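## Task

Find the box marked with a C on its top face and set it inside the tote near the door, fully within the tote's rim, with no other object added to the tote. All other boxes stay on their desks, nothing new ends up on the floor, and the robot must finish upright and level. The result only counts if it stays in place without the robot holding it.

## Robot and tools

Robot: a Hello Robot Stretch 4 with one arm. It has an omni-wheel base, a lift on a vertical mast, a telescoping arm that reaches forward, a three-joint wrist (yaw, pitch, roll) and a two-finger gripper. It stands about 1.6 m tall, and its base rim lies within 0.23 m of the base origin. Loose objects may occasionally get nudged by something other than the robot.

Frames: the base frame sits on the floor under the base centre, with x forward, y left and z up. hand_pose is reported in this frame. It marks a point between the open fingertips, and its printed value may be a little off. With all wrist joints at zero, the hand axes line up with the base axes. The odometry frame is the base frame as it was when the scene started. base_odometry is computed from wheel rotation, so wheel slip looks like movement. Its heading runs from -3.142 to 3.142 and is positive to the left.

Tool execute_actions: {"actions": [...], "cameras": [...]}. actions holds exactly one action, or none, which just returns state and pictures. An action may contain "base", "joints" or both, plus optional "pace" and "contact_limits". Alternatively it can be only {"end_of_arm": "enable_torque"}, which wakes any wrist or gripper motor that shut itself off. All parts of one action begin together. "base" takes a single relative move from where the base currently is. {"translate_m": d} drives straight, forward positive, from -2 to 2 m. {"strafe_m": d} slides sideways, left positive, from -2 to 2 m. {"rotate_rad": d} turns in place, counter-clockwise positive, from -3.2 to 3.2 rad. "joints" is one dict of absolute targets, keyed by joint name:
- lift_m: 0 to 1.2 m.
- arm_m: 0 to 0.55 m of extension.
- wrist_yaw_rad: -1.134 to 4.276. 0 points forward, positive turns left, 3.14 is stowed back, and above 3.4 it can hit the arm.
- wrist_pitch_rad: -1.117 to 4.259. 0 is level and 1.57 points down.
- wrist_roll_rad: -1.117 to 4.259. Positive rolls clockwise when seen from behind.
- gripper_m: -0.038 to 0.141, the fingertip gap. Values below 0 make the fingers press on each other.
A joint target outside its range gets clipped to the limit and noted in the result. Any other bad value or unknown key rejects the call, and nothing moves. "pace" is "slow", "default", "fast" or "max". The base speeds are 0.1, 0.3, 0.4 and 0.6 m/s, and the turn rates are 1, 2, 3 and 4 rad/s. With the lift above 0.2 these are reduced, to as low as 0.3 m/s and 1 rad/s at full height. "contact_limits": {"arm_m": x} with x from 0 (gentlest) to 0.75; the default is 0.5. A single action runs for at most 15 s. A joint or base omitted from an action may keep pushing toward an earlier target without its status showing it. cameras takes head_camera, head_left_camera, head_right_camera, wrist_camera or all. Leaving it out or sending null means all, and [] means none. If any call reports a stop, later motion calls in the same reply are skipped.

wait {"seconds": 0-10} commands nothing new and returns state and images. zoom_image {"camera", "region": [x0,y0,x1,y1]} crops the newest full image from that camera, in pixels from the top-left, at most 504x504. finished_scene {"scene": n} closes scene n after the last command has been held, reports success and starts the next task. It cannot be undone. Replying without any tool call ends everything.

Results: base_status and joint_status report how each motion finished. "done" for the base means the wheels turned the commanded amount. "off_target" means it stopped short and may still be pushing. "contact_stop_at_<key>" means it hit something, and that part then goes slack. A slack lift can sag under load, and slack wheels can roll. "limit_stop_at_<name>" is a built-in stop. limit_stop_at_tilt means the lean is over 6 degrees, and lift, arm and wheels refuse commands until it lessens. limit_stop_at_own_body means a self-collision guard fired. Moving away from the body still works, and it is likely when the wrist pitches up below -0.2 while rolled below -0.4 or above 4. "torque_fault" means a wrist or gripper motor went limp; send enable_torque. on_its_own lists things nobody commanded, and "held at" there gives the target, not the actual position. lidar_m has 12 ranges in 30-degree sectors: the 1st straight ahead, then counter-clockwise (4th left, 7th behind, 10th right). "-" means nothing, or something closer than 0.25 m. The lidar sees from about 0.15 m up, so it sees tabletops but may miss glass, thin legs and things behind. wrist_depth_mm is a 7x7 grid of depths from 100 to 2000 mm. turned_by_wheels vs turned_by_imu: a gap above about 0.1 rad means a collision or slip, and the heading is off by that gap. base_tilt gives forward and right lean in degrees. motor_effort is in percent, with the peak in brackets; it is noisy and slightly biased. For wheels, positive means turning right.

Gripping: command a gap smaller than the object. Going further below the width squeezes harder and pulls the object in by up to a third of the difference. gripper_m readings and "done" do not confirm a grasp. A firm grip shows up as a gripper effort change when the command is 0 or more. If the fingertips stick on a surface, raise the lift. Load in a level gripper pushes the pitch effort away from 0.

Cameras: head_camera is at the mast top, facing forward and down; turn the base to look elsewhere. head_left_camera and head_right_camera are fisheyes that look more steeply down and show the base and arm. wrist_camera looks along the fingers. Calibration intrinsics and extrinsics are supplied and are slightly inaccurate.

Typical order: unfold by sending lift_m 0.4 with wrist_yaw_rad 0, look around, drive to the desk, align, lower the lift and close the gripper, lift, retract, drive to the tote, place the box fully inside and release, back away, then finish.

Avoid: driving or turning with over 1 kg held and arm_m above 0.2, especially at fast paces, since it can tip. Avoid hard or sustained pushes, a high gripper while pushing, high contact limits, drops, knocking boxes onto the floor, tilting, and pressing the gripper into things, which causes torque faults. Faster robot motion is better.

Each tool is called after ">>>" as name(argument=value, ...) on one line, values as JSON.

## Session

>>> execute_actions(actions=[])

Scene clock: 0.00 s.
base_odometry: x=+0.000 y=+0.000 heading=+0.000 (m, m, rad; odometry frame)
turned_by_wheels: +0.000 (rad since the last result)
turned_by_imu: +0.000 (rad since the last result)
base_tilt: forward=-0.3 right=-0.2 (deg)
lidar_m: 0.75 0.84 0.69 0.71 0.86 0.94 0.93 1.07 1.59 2.19 0.90 0.75
base_status: not commanded
joint_positions: lift_m=+0.238 arm_m=+0.002 wrist_yaw_rad=+3.151 wrist_pitch_rad=+0.011 wrist_roll_rad=-0.011 gripper_m=+0.057
joint_status: not commanded
motor_effort: lift_m=+18 arm_m=+0 wrist_yaw_rad=+2 wrist_pitch_rad=-5 wrist_roll_rad=-1 gripper_m=-1 wheel_0=-1 wheel_1=-1 wheel_2=+1 (%)
hand_pose: x=-0.1164 y=+0.0848 z=+0.4129 quat_wxyz=(-0.005, -0.005, -0.006, +1.000) (m; base frame)
wrist_depth_mm: - 122 209 1042 991 931 878 / - 116 141 1078 991 931 891 / - 124 165 1060 1008 931 904 / 136 136 1118 1078 1008 960 904 / 1281 1229 1138 1078 991 946 904 / 1098 1205 1118 1060 196 946 917 / 842 878 991 - 976 904 891
pictures: head_camera, head_left_camera, head_right_camera, wrist_camera
camera_calibration (this result's frames):
wrist_camera: T_world_to_cam=[[-0.00769629, 0.999927, 0.00929373, -0.0864915], [0.0623675, 0.00975591, -0.998006, 0.461047], [-0.998024, -0.00710132, -0.062438, 0.140547], [0, 0, 0, 1]] pos_world=[0.110849, 0.0829853, 0.469707]
Images, in order (width x height): head_camera 420x560, head_left_camera 420x672, head_right_camera 420x672, wrist_camera 616x392.

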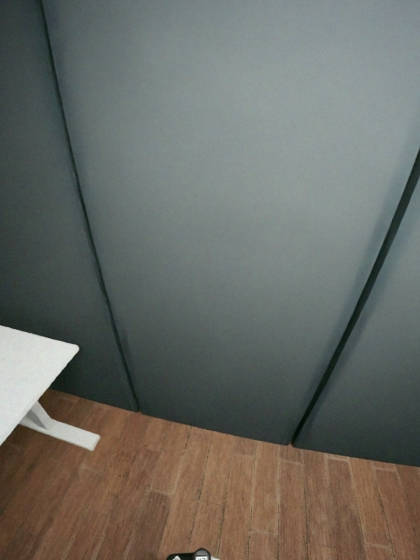

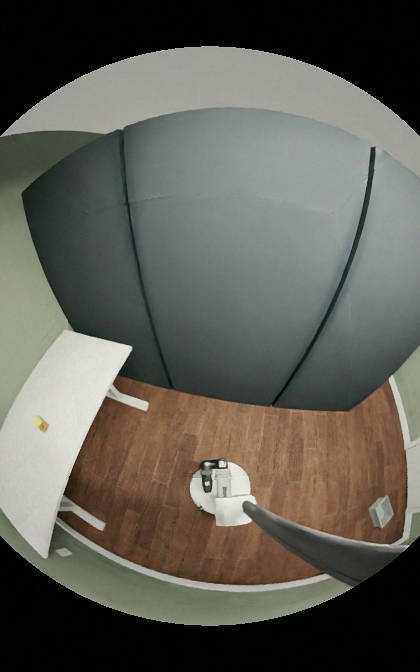

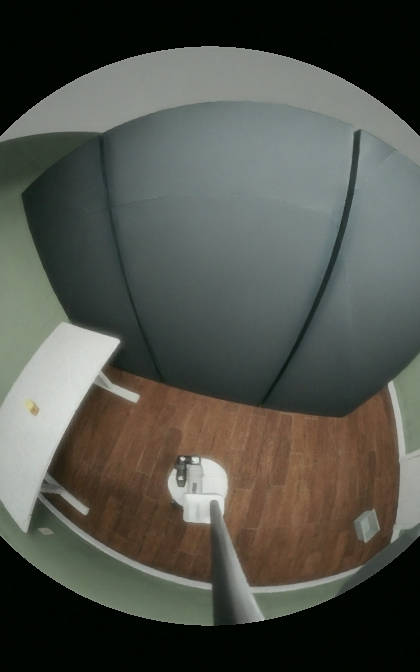

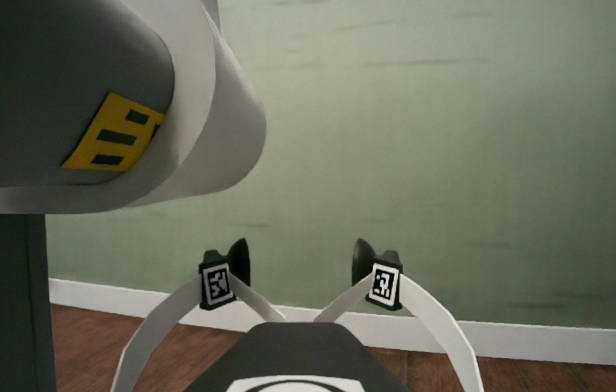

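>>> zoom_image(camera="head_left_camera", region=[20, 404, 60, 444])

>>> zoom_image(camera="head_right_camera", region=[300, 360, 420, 580])

Region (20, 404, 60, 444) of head_left_camera's 420x672 image, scaled by 12.600, with more detail than that image has.

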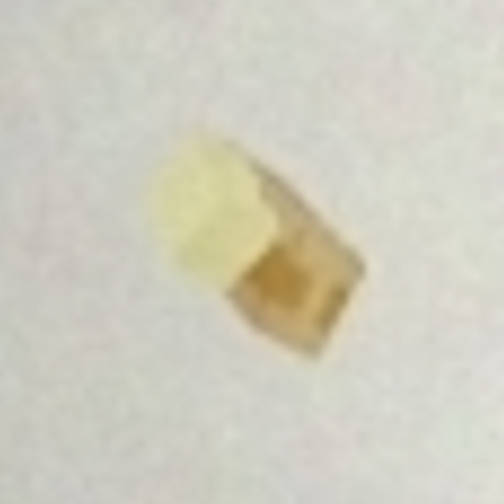

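Region (300, 360, 420, 580) of head_right_camera's 420x672 image, scaled by 2.291, with more detail than that image has; it fills the left 275 columns of this view, and the rest is white.

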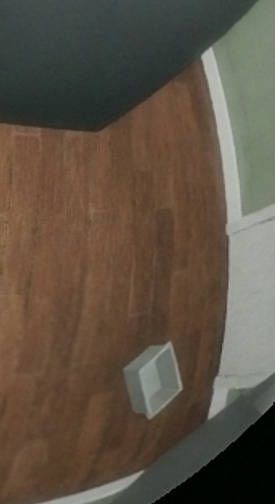

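>>> execute_actions(actions=[{"base": {"strafe_m": -1.93}, "joints": {"lift_m": 0.2}, "pace": "max"}], cameras=["head_camera", "head_left_camera"])

Scene clock: 22.70 s.
base_odometry: x=+0.000 y=-1.930 heading=+0.000 (m, m, rad; odometry frame)
turned_by_wheels: +0.000 (rad since the last result)
turned_by_imu: -0.007 (rad since the last result)
base_tilt: forward=-0.4 right=-0.2 (deg)
lidar_m: 2.57 0.67 0.64 2.58 1.68 0.78 0.68 0.37 0.33 0.33 0.40 0.67
base_status: done
joint_positions: lift_m=+0.200 arm_m=+0.002 wrist_yaw_rad=+3.151 wrist_pitch_rad=+0.011 wrist_roll_rad=-0.011 gripper_m=+0.057
joint_status: all done
motor_effort: lift_m=+18(18) arm_m=+0(0) wrist_yaw_rad=+1(2) wrist_pitch_rad=-7(4) wrist_roll_rad=-2(2) gripper_m=-3(2) wheel_0=-1(17) wheel_1=+1(15) wheel_2=+0(2) (%)
hand_pose: x=-0.1164 y=+0.0848 z=+0.3751 quat_wxyz=(-0.005, -0.005, -0.006, +1.000) (m; base frame)
wrist_depth_mm: - 122 210 1499 1430 1366 1281 / - 116 141 1499 1464 1366 1308 / - 125 165 1537 1464 1397 1336 / 136 136 866 1537 1464 1397 1308 / 484 627 820 1537 1464 1397 1336 / 466 569 768 1138 196 1042 1205 / 480 564 820 - 866 788 866
pictures: head_camera, head_left_camera
Images, in order (width x height): head_camera 420x560, head_left_camera 420x672.

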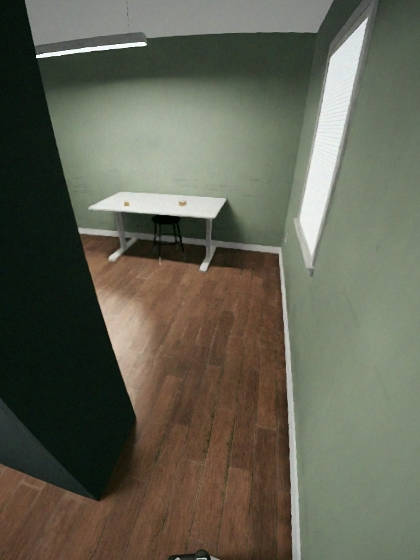

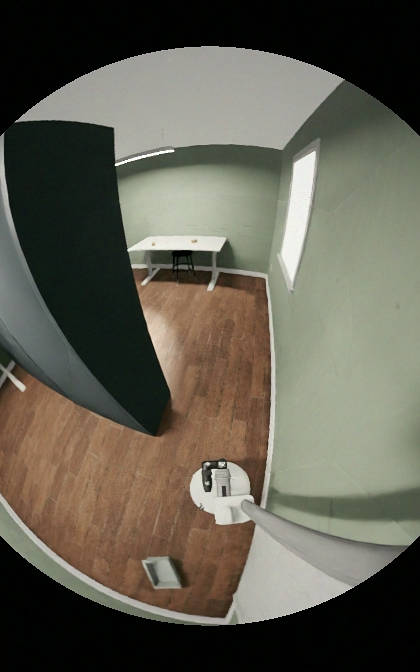

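>>> execute_actions(actions=[{"base": {"translate_m": 1.85}, "joints": {"lift_m": 0.72, "wrist_yaw_rad": 0, "wrist_pitch_rad": 0.3, "gripper_m": 0.12}, "pace": "max"}])

Scene clock: 33.97 s.
base_odometry: x=+1.850 y=-1.929 heading=+0.000 (m, m, rad; odometry frame)
turned_by_wheels: +0.000 (rad since the last result)
turned_by_imu: -0.006 (rad since the last result)
base_tilt: forward=-0.4 right=-0.1 (deg)
lidar_m: 0.71 0.83 1.44 2.14 1.20 1.03 1.68 0.92 0.73 0.74 0.87 1.50
base_status: done
joint_positions: lift_m=+0.720 arm_m=+0.002 wrist_yaw_rad=+0.000 wrist_pitch_rad=+0.302 wrist_roll_rad=-0.011 gripper_m=+0.120
joint_status: all done
motor_effort: lift_m=+22(25) arm_m=+0(0) wrist_yaw_rad=-1(4) wrist_pitch_rad=-4(5) wrist_roll_rad=+0(1) gripper_m=-1(1) wheel_0=+3(9) wheel_1=+0(9) wheel_2=+2(16) (%)
hand_pose: x=+0.4484 y=-0.0873 z=+0.8122 quat_wxyz=(+0.989, -0.005, +0.150, +0.001) (m; base frame)
wrist_depth_mm: 1397 1336 1255 1205 1118 1060 1008 / 1499 1366 1308 1229 1160 1098 1042 / 1060 1042 1042 1042 1229 1160 1078 / 732 668 621 615 1255 1205 1160 / 1808 917 1537 1430 1336 1255 1229 / 1464 960 1366 960 1366 1336 1255 / 1205 1160 1205 - 1229 1205 1229
pictures: head_camera, head_left_camera, head_right_camera, wrist_camera
camera_calibration (this result's frames):
wrist_camera: T_world_to_cam=[[0.00174498, -0.999955, 0.0093024, -0.0926106], [-0.346262, -0.00933114, -0.938091, 0.958885], [0.938136, -0.00158412, -0.346263, 0.090784], [0, 0, 0, 1]] pos_world=[0.247019, -0.0835152, 0.931818]
Images, in order (width x height): head_camera 420x560, head_left_camera 420x672, head_right_camera 420x672, wrist_camera 616x392.

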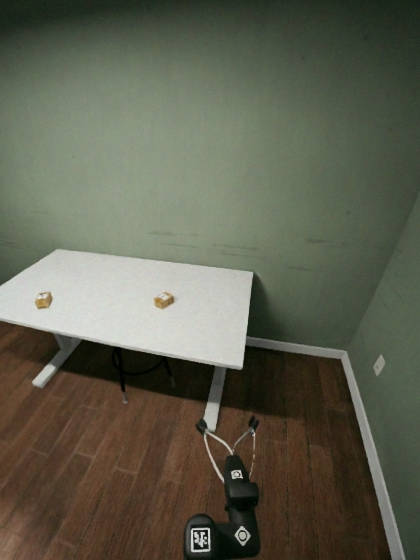

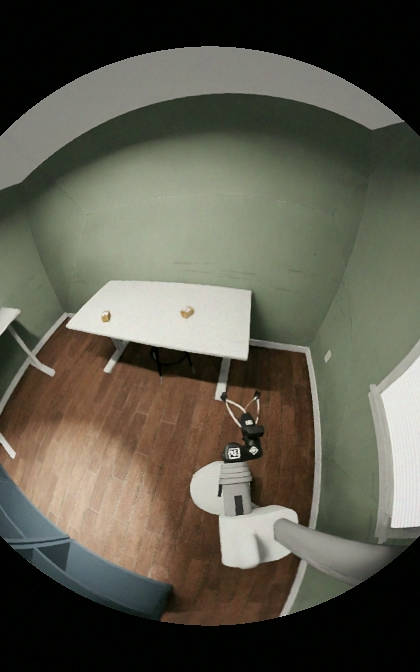

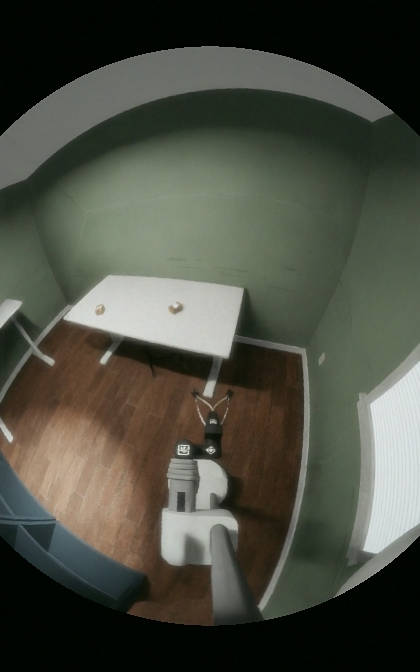

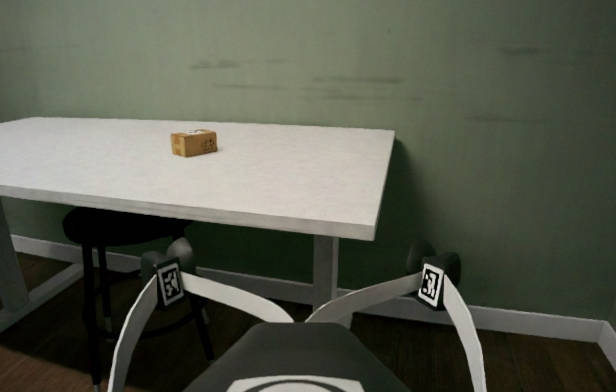

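>>> zoom_image(camera="head_camera", region=[147, 283, 181, 317])

>>> zoom_image(camera="head_camera", region=[27, 283, 61, 317])

Region (147, 283, 181, 317) of head_camera's 420x560 image, scaled by 14.824, with more detail than that image has.

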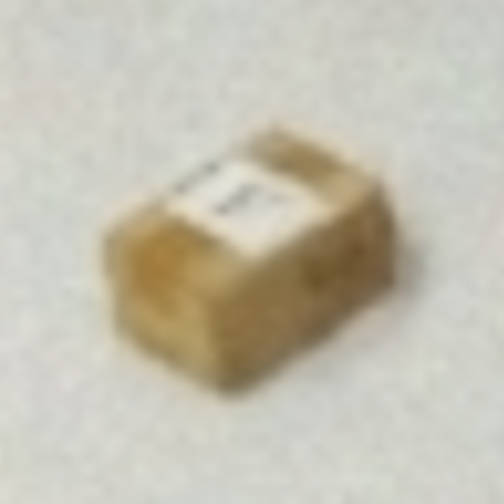

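Region (27, 283, 61, 317) of head_camera's 420x560 image, scaled by 14.824, with more detail than that image has.

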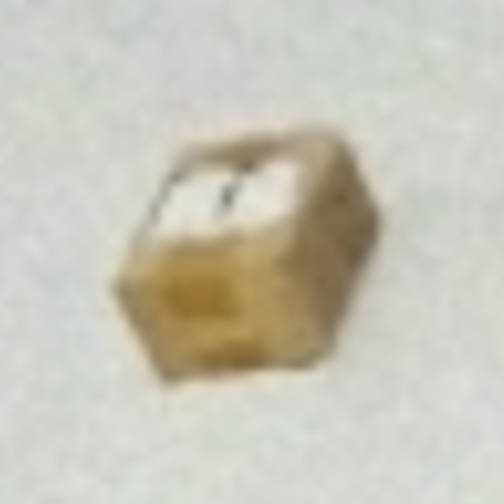

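>>> execute_actions(actions=[{"base": {"rotate_rad": 1.42}, "joints": {"lift_m": 0.25}, "pace": "max"}], cameras=["head_camera"])

Scene clock: 41.93 s.
base_odometry: x=+1.850 y=-1.929 heading=+1.420 (m, m, rad; odometry frame)
turned_by_wheels: +1.420 (rad since the last result)
turned_by_imu: +1.415 (rad since the last result)
base_tilt: forward=-0.4 right=-0.2 (deg)
lidar_m: 2.14 1.37 1.05 1.03 1.05 0.77 0.74 0.82 1.27 0.72 0.77 1.16
base_status: done
joint_positions: lift_m=+0.250 arm_m=+0.002 wrist_yaw_rad=+0.000 wrist_pitch_rad=+0.302 wrist_roll_rad=-0.011 gripper_m=+0.120
joint_status: all done
motor_effort: lift_m=+16(21) arm_m=+0(0) wrist_yaw_rad=+0(2) wrist_pitch_rad=-6(5) wrist_roll_rad=-1(1) gripper_m=-2(1) wheel_0=-1(9) wheel_1=-2(7) wheel_2=-1(9) (%)
hand_pose: x=+0.4483 y=-0.0874 z=+0.3426 quat_wxyz=(+0.989, -0.005, +0.151, +0.001) (m; base frame)
wrist_depth_mm: 1618 - - - - - - / 1708 - - - - - - / 1808 1808 - - - - - / 1336 1366 1336 1336 1336 1336 1366 / 946 946 960 960 960 960 946 / 715 668 676 707 676 699 732 / 591 585 615 - 621 597 597
pictures: head_camera
Images, in order (width x height): head_camera 420x560.

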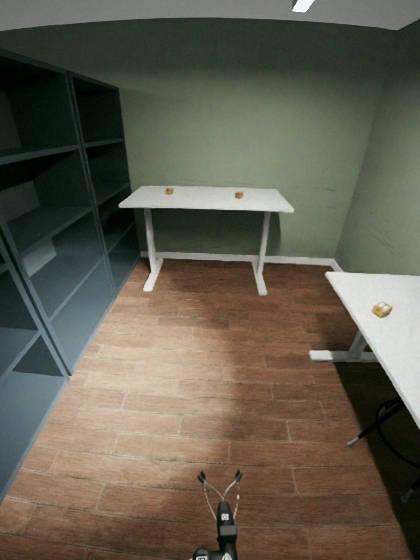

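>>> zoom_image(camera="head_camera", region=[364, 293, 398, 327])

>>> execute_actions(actions=[{"base": {"translate_m": 1.5}, "joints": {"lift_m": 0.96}, "pace": "max"}])

Region (364, 293, 398, 327) of head_camera's 420x560 image, scaled by 14.824, with more detail than that image has.

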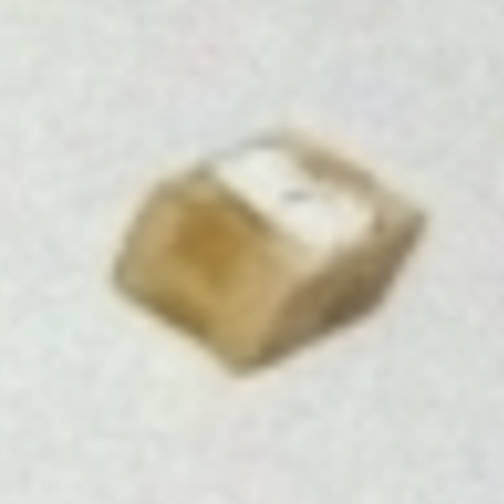

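Scene clock: 48.37 s.
base_odometry: x=+2.075 y=-0.446 heading=+1.420 (m, m, rad; odometry frame)
turned_by_wheels: +0.000 (rad since the last result)
turned_by_imu: -0.005 (rad since the last result)
base_tilt: forward=-0.3 right=-0.2 (deg)
lidar_m: 0.64 0.70 0.90 0.89 0.95 1.43 2.28 1.16 0.87 0.86 0.87 0.65
base_status: done
joint_positions: lift_m=+0.960 arm_m=+0.002 wrist_yaw_rad=+0.000 wrist_pitch_rad=+0.302 wrist_roll_rad=-0.011 gripper_m=+0.120
joint_status: all done
motor_effort: lift_m=+22(23) arm_m=+0(0) wrist_yaw_rad=+0(1) wrist_pitch_rad=-5(6) wrist_roll_rad=-1(1) gripper_m=+0(1) wheel_0=+1(13) wheel_1=+1(9) wheel_2=+2(16) (%)
hand_pose: x=+0.4483 y=-0.0874 z=+1.0522 quat_wxyz=(+0.989, -0.005, +0.150, +0.001) (m; base frame)
wrist_depth_mm: 1160 1138 1118 1098 1098 1042 1025 / 1205 1205 1182 1160 1118 1118 1078 / 1205 1078 1098 1078 1098 1118 1098 / 634 640 640 647 647 647 654 / 508 484 480 484 459 459 455 / 1464 1008 1464 1366 1397 1336 891 / 1336 1229 1537 - 1464 1430 946
pictures: head_camera, head_left_camera, head_right_camera, wrist_camera
camera_calibration (this result's frames):
wrist_camera: T_world_to_cam=[[0.00141854, -0.999956, 0.0093025, -0.094787], [-0.346291, -0.00921814, -0.938082, 1.18403], [0.938126, -0.00189067, -0.346289, 0.173919], [0, 0, 0, 1]] pos_world=[0.246998, -0.0835394, 1.17183]
Images, in order (width x height): head_camera 420x560, head_left_camera 420x672, head_right_camera 420x672, wrist_camera 616x392.

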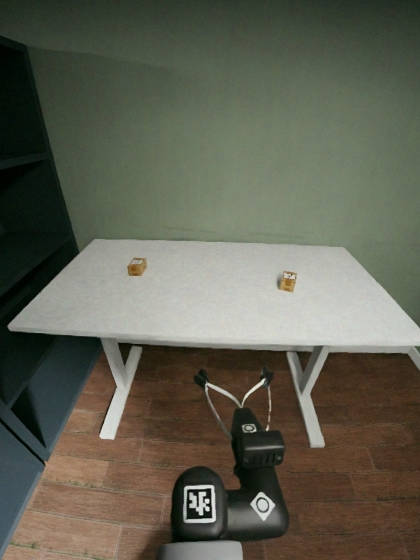

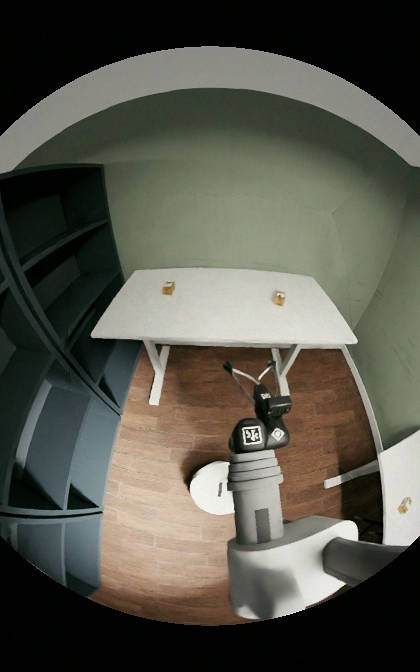

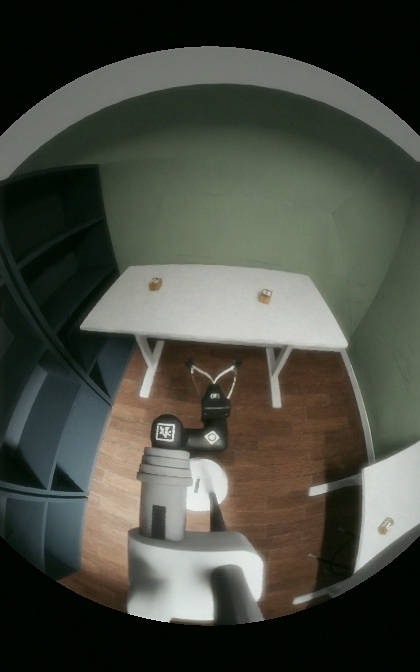

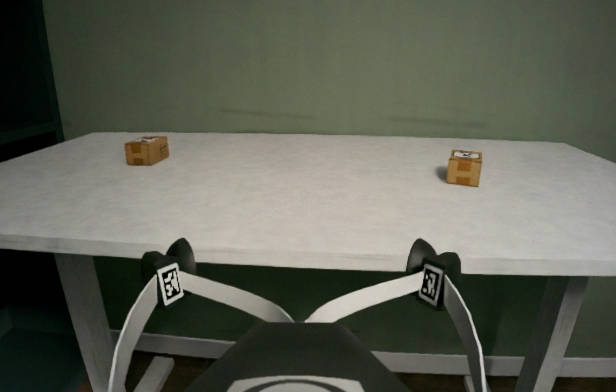

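>>> zoom_image(camera="head_camera", region=[271, 264, 305, 298])

>>> zoom_image(camera="head_camera", region=[120, 250, 154, 284])

>>> zoom_image(camera="head_right_camera", region=[370, 509, 402, 541])

Region (271, 264, 305, 298) of head_camera's 420x560 image, scaled by 14.824, with more detail than that image has.

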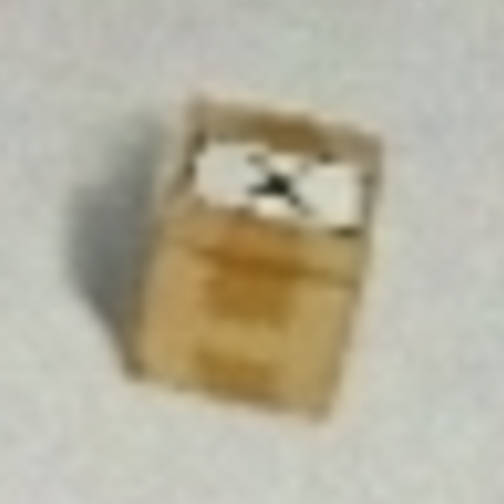

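Region (120, 250, 154, 284) of head_camera's 420x560 image, scaled by 14.824, with more detail than that image has.

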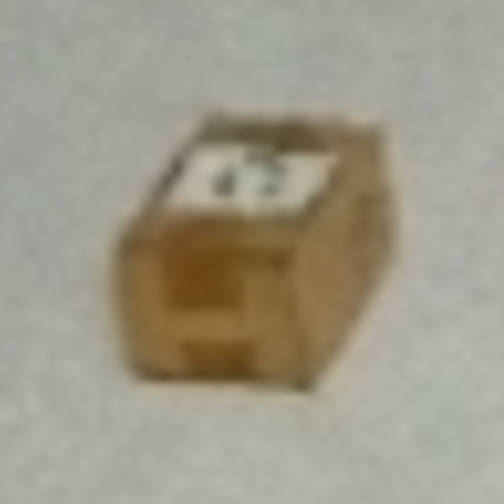

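Region (370, 509, 402, 541) of head_right_camera's 420x672 image, scaled by 15.750, with more detail than that image has.

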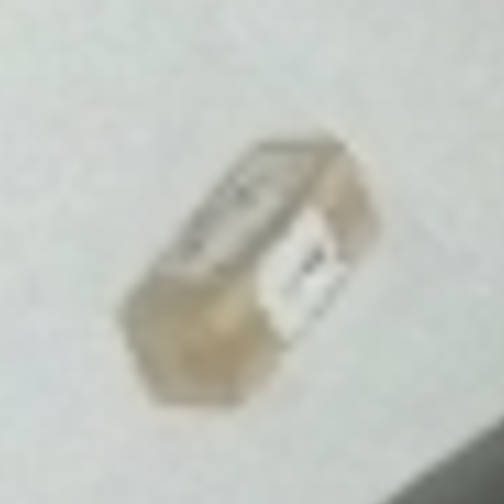

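>>> execute_actions(actions=[{"base": {"strafe_m": 0.38}, "joints": {"arm_m": 0.42}, "pace": "max"}], cameras=["head_camera", "wrist_camera"])

Scene clock: 65.83 s.
base_odometry: x=+1.699 y=-0.389 heading=+1.420 (m, m, rad; odometry frame)
turned_by_wheels: +0.000 (rad since the last result)
turned_by_imu: -0.002 (rad since the last result)
base_tilt: forward=-0.3 right=-0.2 (deg)
lidar_m: 0.67 0.69 0.50 0.50 0.56 0.84 2.23 1.67 1.28 1.24 0.89 0.71
base_status: done
joint_positions: lift_m=+0.960 arm_m=+0.419 wrist_yaw_rad=+0.000 wrist_pitch_rad=+0.302 wrist_roll_rad=-0.011 gripper_m=+0.120
joint_status: all done
motor_effort: lift_m=+22(22) arm_m=+7(8) wrist_yaw_rad=-1(4) wrist_pitch_rad=-4(5) wrist_roll_rad=+1(0) gripper_m=-1(4) wheel_0=-2(12) wheel_1=-2(10) wheel_2=+0(2) (%)
hand_pose: x=+0.8650 y=-0.0873 z=+1.0522 quat_wxyz=(+0.989, -0.005, +0.150, +0.001) (m; base frame)
wrist_depth_mm: 750 778 768 759 741 723 715 / 788 809 809 788 768 759 741 / 809 866 854 831 809 788 778 / 866 627 627 640 640 640 647 / 442 445 452 424 452 452 452 / 340 317 319 334 320 332 343 / 279 277 291 - 294 281 285
pictures: head_camera, wrist_camera
camera_calibration (this result's frames):
wrist_camera: T_world_to_cam=[[0.00160837, -0.999955, 0.00930241, -0.0954898], [-0.346245, -0.00928388, -0.938098, 1.32831], [0.938143, -0.0017121, -0.346244, -0.21701], [0, 0, 0, 1]] pos_world=[0.663659, -0.0835253, 1.17183]
Images, in order (width x height): head_camera 420x560, wrist_camera 616x392.

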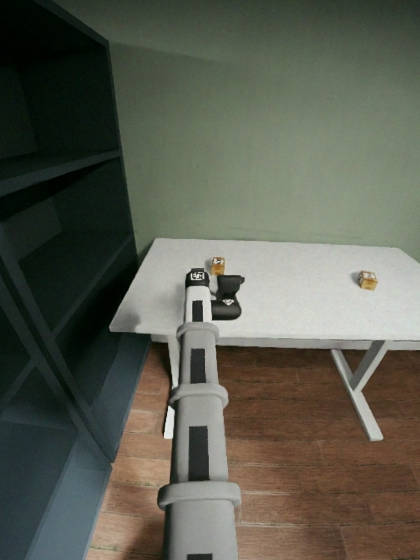

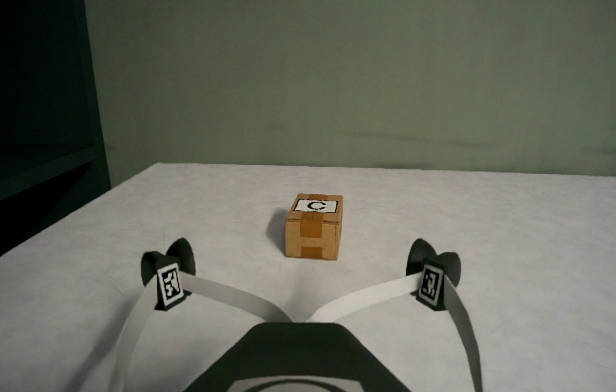

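>>> zoom_image(camera="wrist_camera", region=[270, 185, 360, 265])

Region (270, 185, 360, 265) of wrist_camera's 616x392 image, scaled by 5.600.

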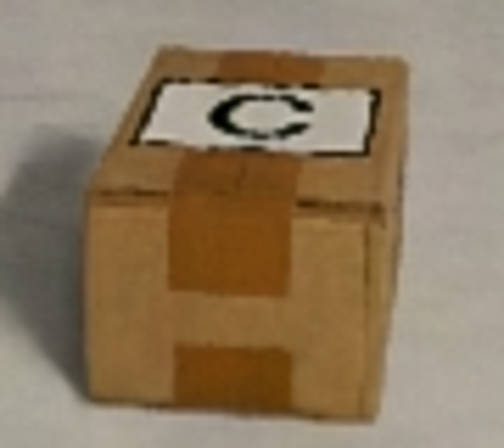

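>>> execute_actions(actions=[{"base": {"translate_m": 0.13}, "joints": {"arm_m": 0.52, "lift_m": 0.905, "wrist_yaw_rad": -0.06}, "pace": "fast"}], cameras=["wrist_camera"])

Scene clock: 81.87 s.
base_odometry: x=+1.719 y=-0.261 heading=+1.420 (m, m, rad; odometry frame)
turned_by_wheels: +0.000 (rad since the last result)
turned_by_imu: -0.002 (rad since the last result)
base_tilt: forward=-0.2 right=-0.2 (deg)
lidar_m: 0.55 0.58 0.51 0.50 0.54 0.81 2.37 1.68 1.28 1.27 0.73 0.54
base_status: done
joint_positions: lift_m=+0.905 arm_m=+0.519 wrist_yaw_rad=-0.060 wrist_pitch_rad=+0.302 wrist_roll_rad=-0.011 gripper_m=+0.120
joint_status: all done
motor_effort: lift_m=+16(19) arm_m=+8(9) wrist_yaw_rad=+2(3) wrist_pitch_rad=-6(5) wrist_roll_rad=-1(1) gripper_m=-1(3) wheel_0=+2(10) wheel_1=+2(8) wheel_2=-1(12) (%)
hand_pose: x=+0.9593 y=-0.1037 z=+0.9976 quat_wxyz=(+0.988, -0.001, +0.151, -0.029) (m; base frame)
wrist_depth_mm: 559 554 554 549 544 539 535 / 580 580 574 569 569 559 559 / 615 609 609 597 597 591 585 / 477 473 477 477 477 480 484 / 330 334 320 236 340 338 338 / 255 237 197 188 239 249 259 / 210 208 220 - 220 211 216
pictures: wrist_camera
camera_calibration (this result's frames):
wrist_camera: T_world_to_cam=[[-0.0584569, -0.998247, 0.00930216, -0.0537246], [-0.346316, 0.0115389, -0.938047, 1.31179], [0.936295, -0.0580568, -0.346383, -0.328303], [0, 0, 0, 1]] pos_world=[0.758541, -0.0878273, 1.1173]
Images, in order (width x height): wrist_camera 616x392.

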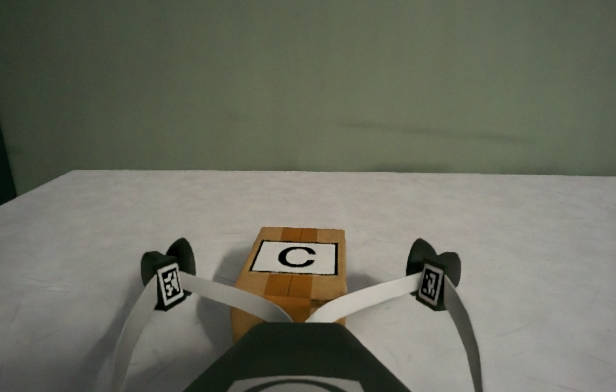

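>>> execute_actions(actions=[{"joints": {"lift_m": 0.892, "gripper_m": 0.025}, "pace": "fast"}], cameras=["wrist_camera"])

>>> execute_actions(actions=[{"joints": {"lift_m": 0.925}, "pace": "fast"}], cameras=["wrist_camera"])

Scene clock: 87.23 s.
base_odometry: x=+1.719 y=-0.261 heading=+1.420 (m, m, rad; odometry frame)
turned_by_wheels: +0.000 (rad since the last result)
turned_by_imu: -0.002 (rad since the last result)
base_tilt: forward=-0.3 right=-0.2 (deg)
lidar_m: 0.54 0.60 0.50 0.49 0.53 0.83 2.36 1.71 1.29 1.27 0.75 0.55
base_status: not commanded
joint_positions: lift_m=+0.892 arm_m=+0.519 wrist_yaw_rad=-0.060 wrist_pitch_rad=+0.303 wrist_roll_rad=-0.011 gripper_m=+0.025
joint_status: all done
motor_effort: lift_m=+16(18) arm_m=+7(7) wrist_yaw_rad=+1(0) wrist_pitch_rad=-4(8) wrist_roll_rad=-1(0) gripper_m=-11(12) wheel_0=+2(3) wheel_1=+2(2) wheel_2=-1(1) (%)
hand_pose: x=+0.9592 y=-0.1037 z=+0.9844 quat_wxyz=(+0.988, -0.001, +0.151, -0.029) (m; base frame)
wrist_depth_mm: 559 554 554 544 544 539 530 / 580 580 574 574 569 564 559 / 609 609 597 597 597 591 591 / 433 433 433 436 439 442 439 / 303 306 291 200 310 310 309 / 233 217 184 176 186 236 236 / 192 191 201 - 202 192 198
pictures: wrist_camera
camera_calibration (this result's frames):
wrist_camera: T_world_to_cam=[[-0.0584496, -0.998247, 0.00930129, -0.0536077], [-0.347025, 0.0115812, -0.937784, 1.29982], [0.936033, -0.0580409, -0.347094, -0.331863], [0, 0, 0, 1]] pos_world=[0.758571, -0.0878288, 1.10426]
Images, in order (width x height): wrist_camera 616x392.

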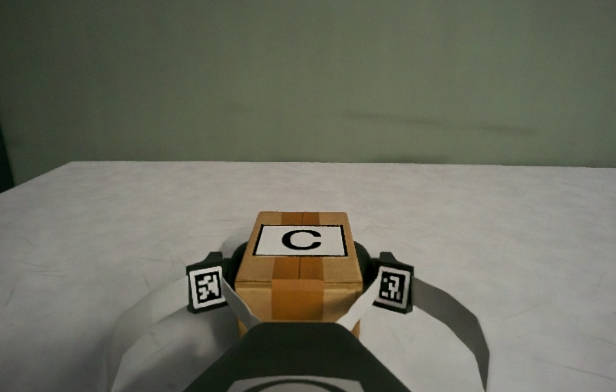

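Scene clock: 88.03 s.
base_odometry: x=+1.719 y=-0.261 heading=+1.420 (m, m, rad; odometry frame)
turned_by_wheels: +0.000 (rad since the last result)
turned_by_imu: +0.000 (rad since the last result)
base_tilt: forward=-0.4 right=-0.2 (deg)
lidar_m: 0.54 0.57 0.48 0.48 0.53 0.83 2.37 1.70 1.27 1.25 0.76 0.56
base_status: not commanded
joint_positions: lift_m=+0.925 arm_m=+0.519 wrist_yaw_rad=-0.060 wrist_pitch_rad=+0.303 wrist_roll_rad=-0.011 gripper_m=+0.025
joint_status: all done
motor_effort: lift_m=+23(24) arm_m=+7(7) wrist_yaw_rad=-1(1) wrist_pitch_rad=-8(7) wrist_roll_rad=-2(2) gripper_m=-14(14) wheel_0=+1(2) wheel_1=+2(2) wheel_2=-1(1) (%)
hand_pose: x=+0.9592 y=-0.1037 z=+1.0168 quat_wxyz=(+0.988, -0.001, +0.151, -0.029) (m; base frame)
wrist_depth_mm: 554 554 549 544 539 539 535 / 585 574 574 574 569 559 559 / 609 609 603 603 597 591 585 / 525 525 525 530 535 539 535 / 368 370 355 201 377 377 377 / 283 264 184 175 186 289 289 / 233 234 245 - 246 235 236
pictures: wrist_camera
camera_calibration (this result's frames):
wrist_camera: T_world_to_cam=[[-0.0584464, -0.998247, 0.00930086, -0.0539107], [-0.347347, 0.0116004, -0.937665, 1.3303], [0.935913, -0.0580337, -0.347417, -0.320179], [0, 0, 0, 1]] pos_world=[0.758586, -0.0878295, 1.13664]
Images, in order (width x height): wrist_camera 616x392.

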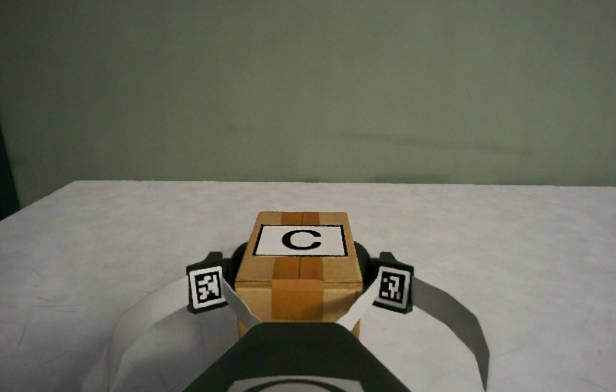

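>>> execute_actions(actions=[{"base": {"translate_m": -1.92}, "joints": {"arm_m": 0.005, "lift_m": 0.94}, "pace": "max"}], cameras=["head_left_camera"])

Scene clock: 103.17 s.
base_odometry: x=+1.430 y=-2.159 heading=+1.420 (m, m, rad; odometry frame)
turned_by_wheels: +0.000 (rad since the last result)
turned_by_imu: +0.000 (rad since the last result)
base_tilt: forward=-0.3 right=-0.1 (deg)
lidar_m: 2.02 0.88 0.83 1.39 0.63 0.48 0.44 0.48 0.70 1.13 1.13 1.72
base_status: done
joint_positions: lift_m=+0.940 arm_m=+0.006 wrist_yaw_rad=-0.060 wrist_pitch_rad=+0.303 wrist_roll_rad=-0.011 gripper_m=+0.025
joint_status: all done
motor_effort: lift_m=+22(26) arm_m=-8(10) wrist_yaw_rad=+4(0) wrist_pitch_rad=-7(7) wrist_roll_rad=-1(1) gripper_m=-11(16) wheel_0=-3(7) wheel_1=-3(7) wheel_2=+1(13) (%)
hand_pose: x=+0.4468 y=-0.1039 z=+1.0318 quat_wxyz=(+0.988, -0.001, +0.151, -0.029) (m; base frame)
wrist_depth_mm: 1042 1863 - - - - - / 1078 1921 - - - - - / 1138 - - - - - - / 1182 1921 - - - - - / 1229 - - 200 - - - / 1336 1308 185 175 186 1808 1756 / 1366 1397 1499 - 1576 1464 1464
pictures: head_left_camera
Images, in order (width x height): head_left_camera 420x672.

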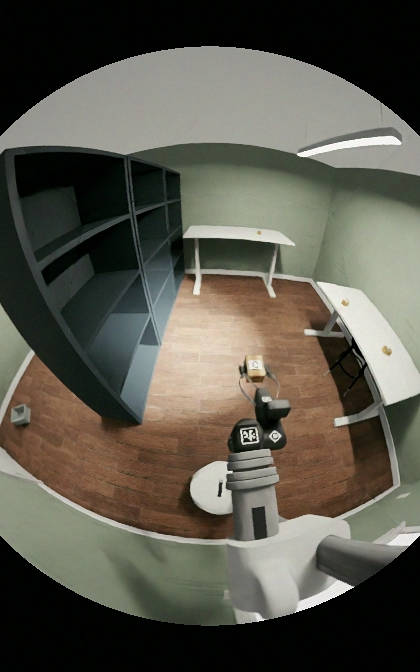

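>>> execute_actions(actions=[{"base": {"rotate_rad": 1.47}, "joints": {"lift_m": 0.35}, "pace": "max"}], cameras=["head_camera", "head_left_camera"])

Scene clock: 106.73 s.
base_odometry: x=+1.431 y=-2.159 heading=+2.889 (m, m, rad; odometry frame)
turned_by_wheels: +1.469 (rad since the last result)
turned_by_imu: +1.466 (rad since the last result)
base_tilt: forward=-0.2 right=-0.2 (deg)
lidar_m: 1.89 0.69 0.49 0.42 0.44 0.62 1.44 1.13 1.53 2.47 0.99 0.82
base_status: done
joint_positions: lift_m=+0.350 arm_m=+0.006 wrist_yaw_rad=-0.060 wrist_pitch_rad=+0.303 wrist_roll_rad=-0.011 gripper_m=+0.025
joint_status: all done
motor_effort: lift_m=+17(19) arm_m=-8(8) wrist_yaw_rad=+0(4) wrist_pitch_rad=-7(8) wrist_roll_rad=-1(2) gripper_m=-16(14) wheel_0=-3(7) wheel_1=-1(7) wheel_2=-3(8) (%)
hand_pose: x=+0.4468 y=-0.1037 z=+0.4422 quat_wxyz=(+0.988, -0.001, +0.151, -0.029) (m; base frame)
wrist_depth_mm: 917 1366 - - - 676 496 / 917 1336 - - - 691 504 / 917 1366 - - - 699 504 / 931 1366 1618 1618 1618 699 525 / 917 1138 1078 201 1042 699 554 / 842 809 184 175 186 621 723 / 715 715 759 - 750 647 634
pictures: head_camera, head_left_camera
Images, in order (width x height): head_camera 420x560, head_left_camera 420x672.

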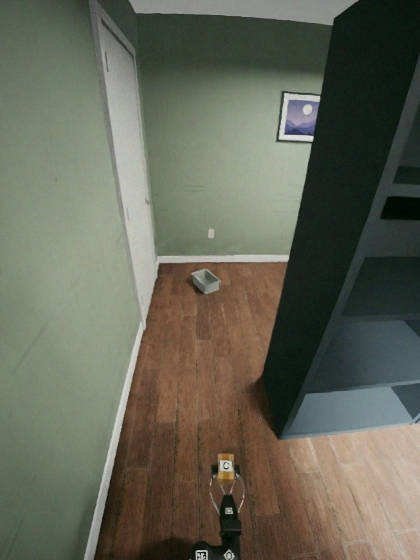

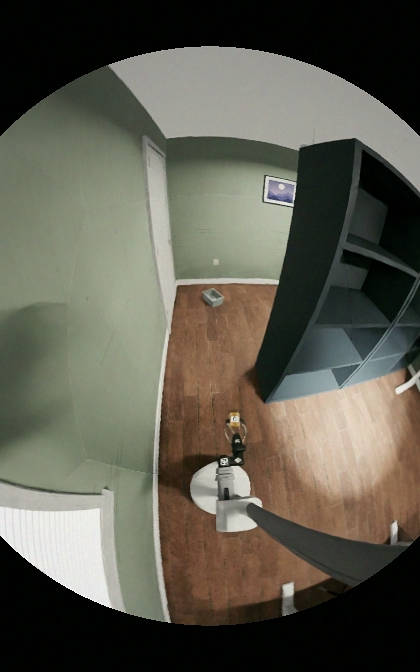

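>>> zoom_image(camera="head_camera", region=[180, 258, 232, 302])

Region (180, 258, 232, 302) of head_camera's 420x560 image, scaled by 9.692, with more detail than that image has; it fills the top 426 rows of this view, and the rest is white.

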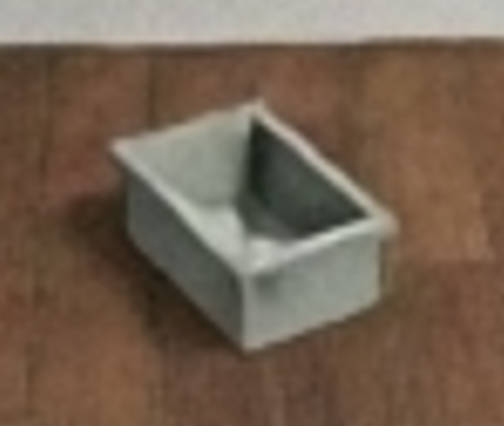

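>>> execute_actions(actions=[{"base": {"translate_m": 1.67}, "joints": {"lift_m": 0.38, "arm_m": 0.33, "wrist_pitch_rad": 1.87, "wrist_yaw_rad": 2.1}, "pace": "max"}], cameras=["head_camera", "head_right_camera", "wrist_camera"])

Scene clock: 128.13 s.
base_odometry: x=-0.187 y=-1.743 heading=+2.890 (m, m, rad; odometry frame)
turned_by_wheels: +0.000 (rad since the last result)
turned_by_imu: -0.005 (rad since the last result)
base_tilt: forward=-0.3 right=-0.2 (deg)
lidar_m: 0.52 0.69 0.49 0.45 0.51 0.68 1.83 0.68 0.72 1.95 1.71 0.56
base_status: done
joint_positions: lift_m=+0.380 arm_m=+0.329 wrist_yaw_rad=+2.100 wrist_pitch_rad=+1.869 wrist_roll_rad=-0.011 gripper_m=+0.025
joint_status: all done
motor_effort: lift_m=+21(24) arm_m=+7(9) wrist_yaw_rad=+4(12) wrist_pitch_rad=+5(6) wrist_roll_rad=-1(1) gripper_m=-15(16) wheel_0=+2(11) wheel_1=+1(8) wheel_2=+2(15) (%)
hand_pose: x=+0.6178 y=-0.0291 z=+0.2823 quat_wxyz=(+0.292, -0.699, +0.398, +0.518) (m; base frame)
wrist_depth_mm: 433 436 439 436 436 436 439 / 452 455 455 459 459 459 455 / 477 477 469 469 473 477 480 / 504 504 449 496 496 500 508 / 530 530 394 200 477 525 530 / 564 549 184 175 186 559 569 / 597 591 585 - 591 591 603
pictures: head_camera, head_right_camera, wrist_camera
camera_calibration (this result's frames):
wrist_camera: T_world_to_cam=[[0.858705, 0.512469, -0.00129934, -0.512223], [0.481805, -0.806455, 0.342773, -0.375347], [0.174613, -0.294967, -0.939417, 0.379017], [0, 0, 0, 1]] pos_world=[0.554512, 0.0715951, 0.484049]
Images, in order (width x height): head_camera 420x560, head_right_camera 420x672, wrist_camera 616x392.

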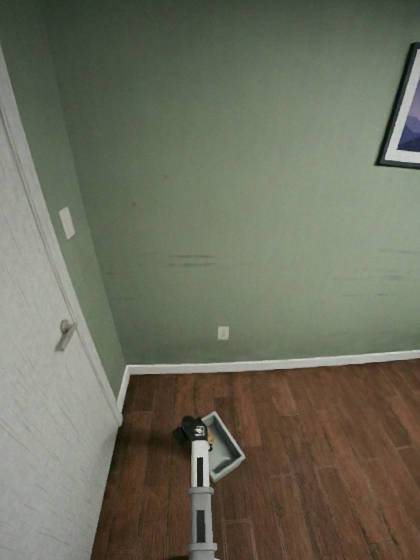

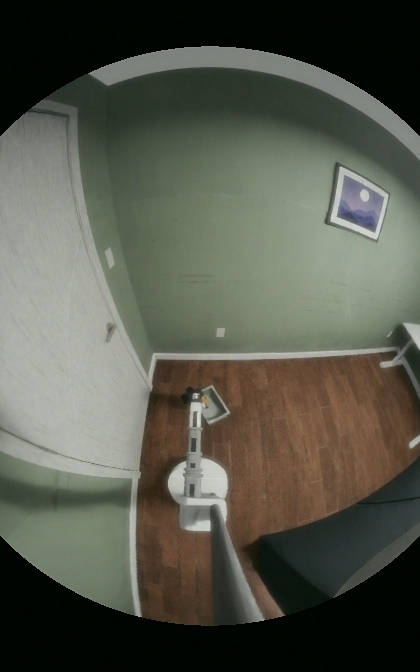

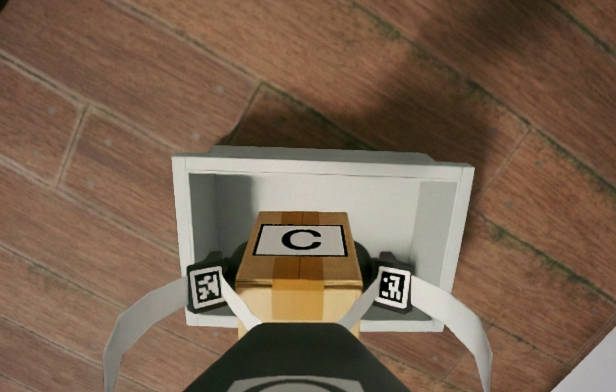

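>>> execute_actions(actions=[{"base": {"strafe_m": -0.05}, "joints": {"lift_m": 0.30, "arm_m": 0.382}, "pace": "fast"}], cameras=["wrist_camera"])

Scene clock: 136.47 s.
base_odometry: x=-0.174 y=-1.694 heading=+2.890 (m, m, rad; odometry frame)
turned_by_wheels: +0.000 (rad since the last result)
turned_by_imu: -0.002 (rad since the last result)
base_tilt: forward=-0.3 right=-0.3 (deg)
lidar_m: 0.48 0.75 0.54 0.50 0.56 0.77 1.94 0.65 0.72 1.93 1.70 0.61
base_status: done
joint_positions: lift_m=+0.300 arm_m=+0.381 wrist_yaw_rad=+2.100 wrist_pitch_rad=+1.869 wrist_roll_rad=-0.011 gripper_m=+0.025
joint_status: all done
motor_effort: lift_m=+16(17) arm_m=+8(8) wrist_yaw_rad=+5(1) wrist_pitch_rad=+5(3) wrist_roll_rad=+0(1) gripper_m=-14(12) wheel_0=-3(12) wheel_1=+1(12) wheel_2=+0(1) (%)
hand_pose: x=+0.6698 y=-0.0291 z=+0.2027 quat_wxyz=(+0.292, -0.699, +0.397, +0.518) (m; base frame)
wrist_depth_mm: 362 362 364 364 364 366 364 / 377 373 373 375 375 377 379 / 399 336 397 397 397 322 399 / 418 345 415 413 418 347 421 / 442 382 397 201 413 436 445 / 466 324 184 175 186 466 473 / 496 492 492 - 492 496 500
pictures: wrist_camera
camera_calibration (this result's frames):
wrist_camera: T_world_to_cam=[[0.85854, 0.512746, -0.00130051, -0.556844], [0.482044, -0.806263, 0.342889, -0.373279], [0.174766, -0.295011, -0.939375, 0.295063], [0, 0, 0, 1]] pos_world=[0.606443, 0.071605, 0.404444]
Images, in order (width x height): wrist_camera 616x392.

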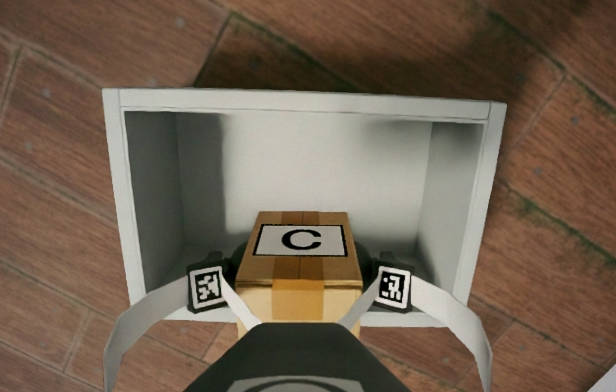

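>>> execute_actions(actions=[{"joints": {"lift_m": 0.157}, "pace": "fast"}], cameras=["wrist_camera"])

Scene clock: 140.43 s.
base_odometry: x=-0.174 y=-1.694 heading=+2.890 (m, m, rad; odometry frame)
turned_by_wheels: +0.000 (rad since the last result)
turned_by_imu: -0.002 (rad since the last result)
base_tilt: forward=-0.4 right=-0.2 (deg)
lidar_m: 0.49 0.75 0.54 0.49 0.57 0.78 1.91 0.64 0.71 1.93 1.72 0.63
base_status: not commanded
joint_positions: lift_m=+0.157 arm_m=+0.381 wrist_yaw_rad=+2.100 wrist_pitch_rad=+1.869 wrist_roll_rad=-0.011 gripper_m=+0.025
joint_status: all done
motor_effort: lift_m=+16(16) arm_m=+7(8) wrist_yaw_rad=+4(2) wrist_pitch_rad=+3(5) wrist_roll_rad=-1(2) gripper_m=-14(13) wheel_0=-3(3) wheel_1=+0(1) wheel_2=+1(0) (%)
hand_pose: x=+0.6698 y=-0.0291 z=+0.0597 quat_wxyz=(+0.292, -0.699, +0.397, +0.518) (m; base frame)
wrist_depth_mm: 232 233 234 234 234 234 234 / 242 243 243 244 245 245 244 / 135 135 136 137 137 138 139 / 196 263 266 264 266 262 199 / 198 274 274 201 276 271 197 / 198 238 185 175 186 233 195 / 196 251 273 - 282 242 -
pictures: wrist_camera
camera_calibration (this result's frames):
wrist_camera: T_world_to_cam=[[0.85854, 0.512746, -0.00130052, -0.557034], [0.482044, -0.806263, 0.342889, -0.324265], [0.174766, -0.295011, -0.939375, 0.160777], [0, 0, 0, 1]] pos_world=[0.606448, 0.071605, 0.261493]
Images, in order (width x height): wrist_camera 616x392.

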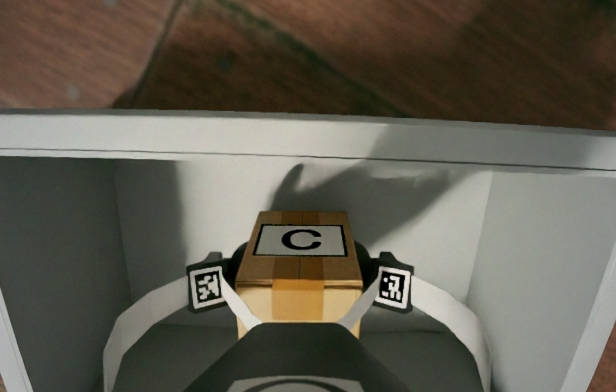

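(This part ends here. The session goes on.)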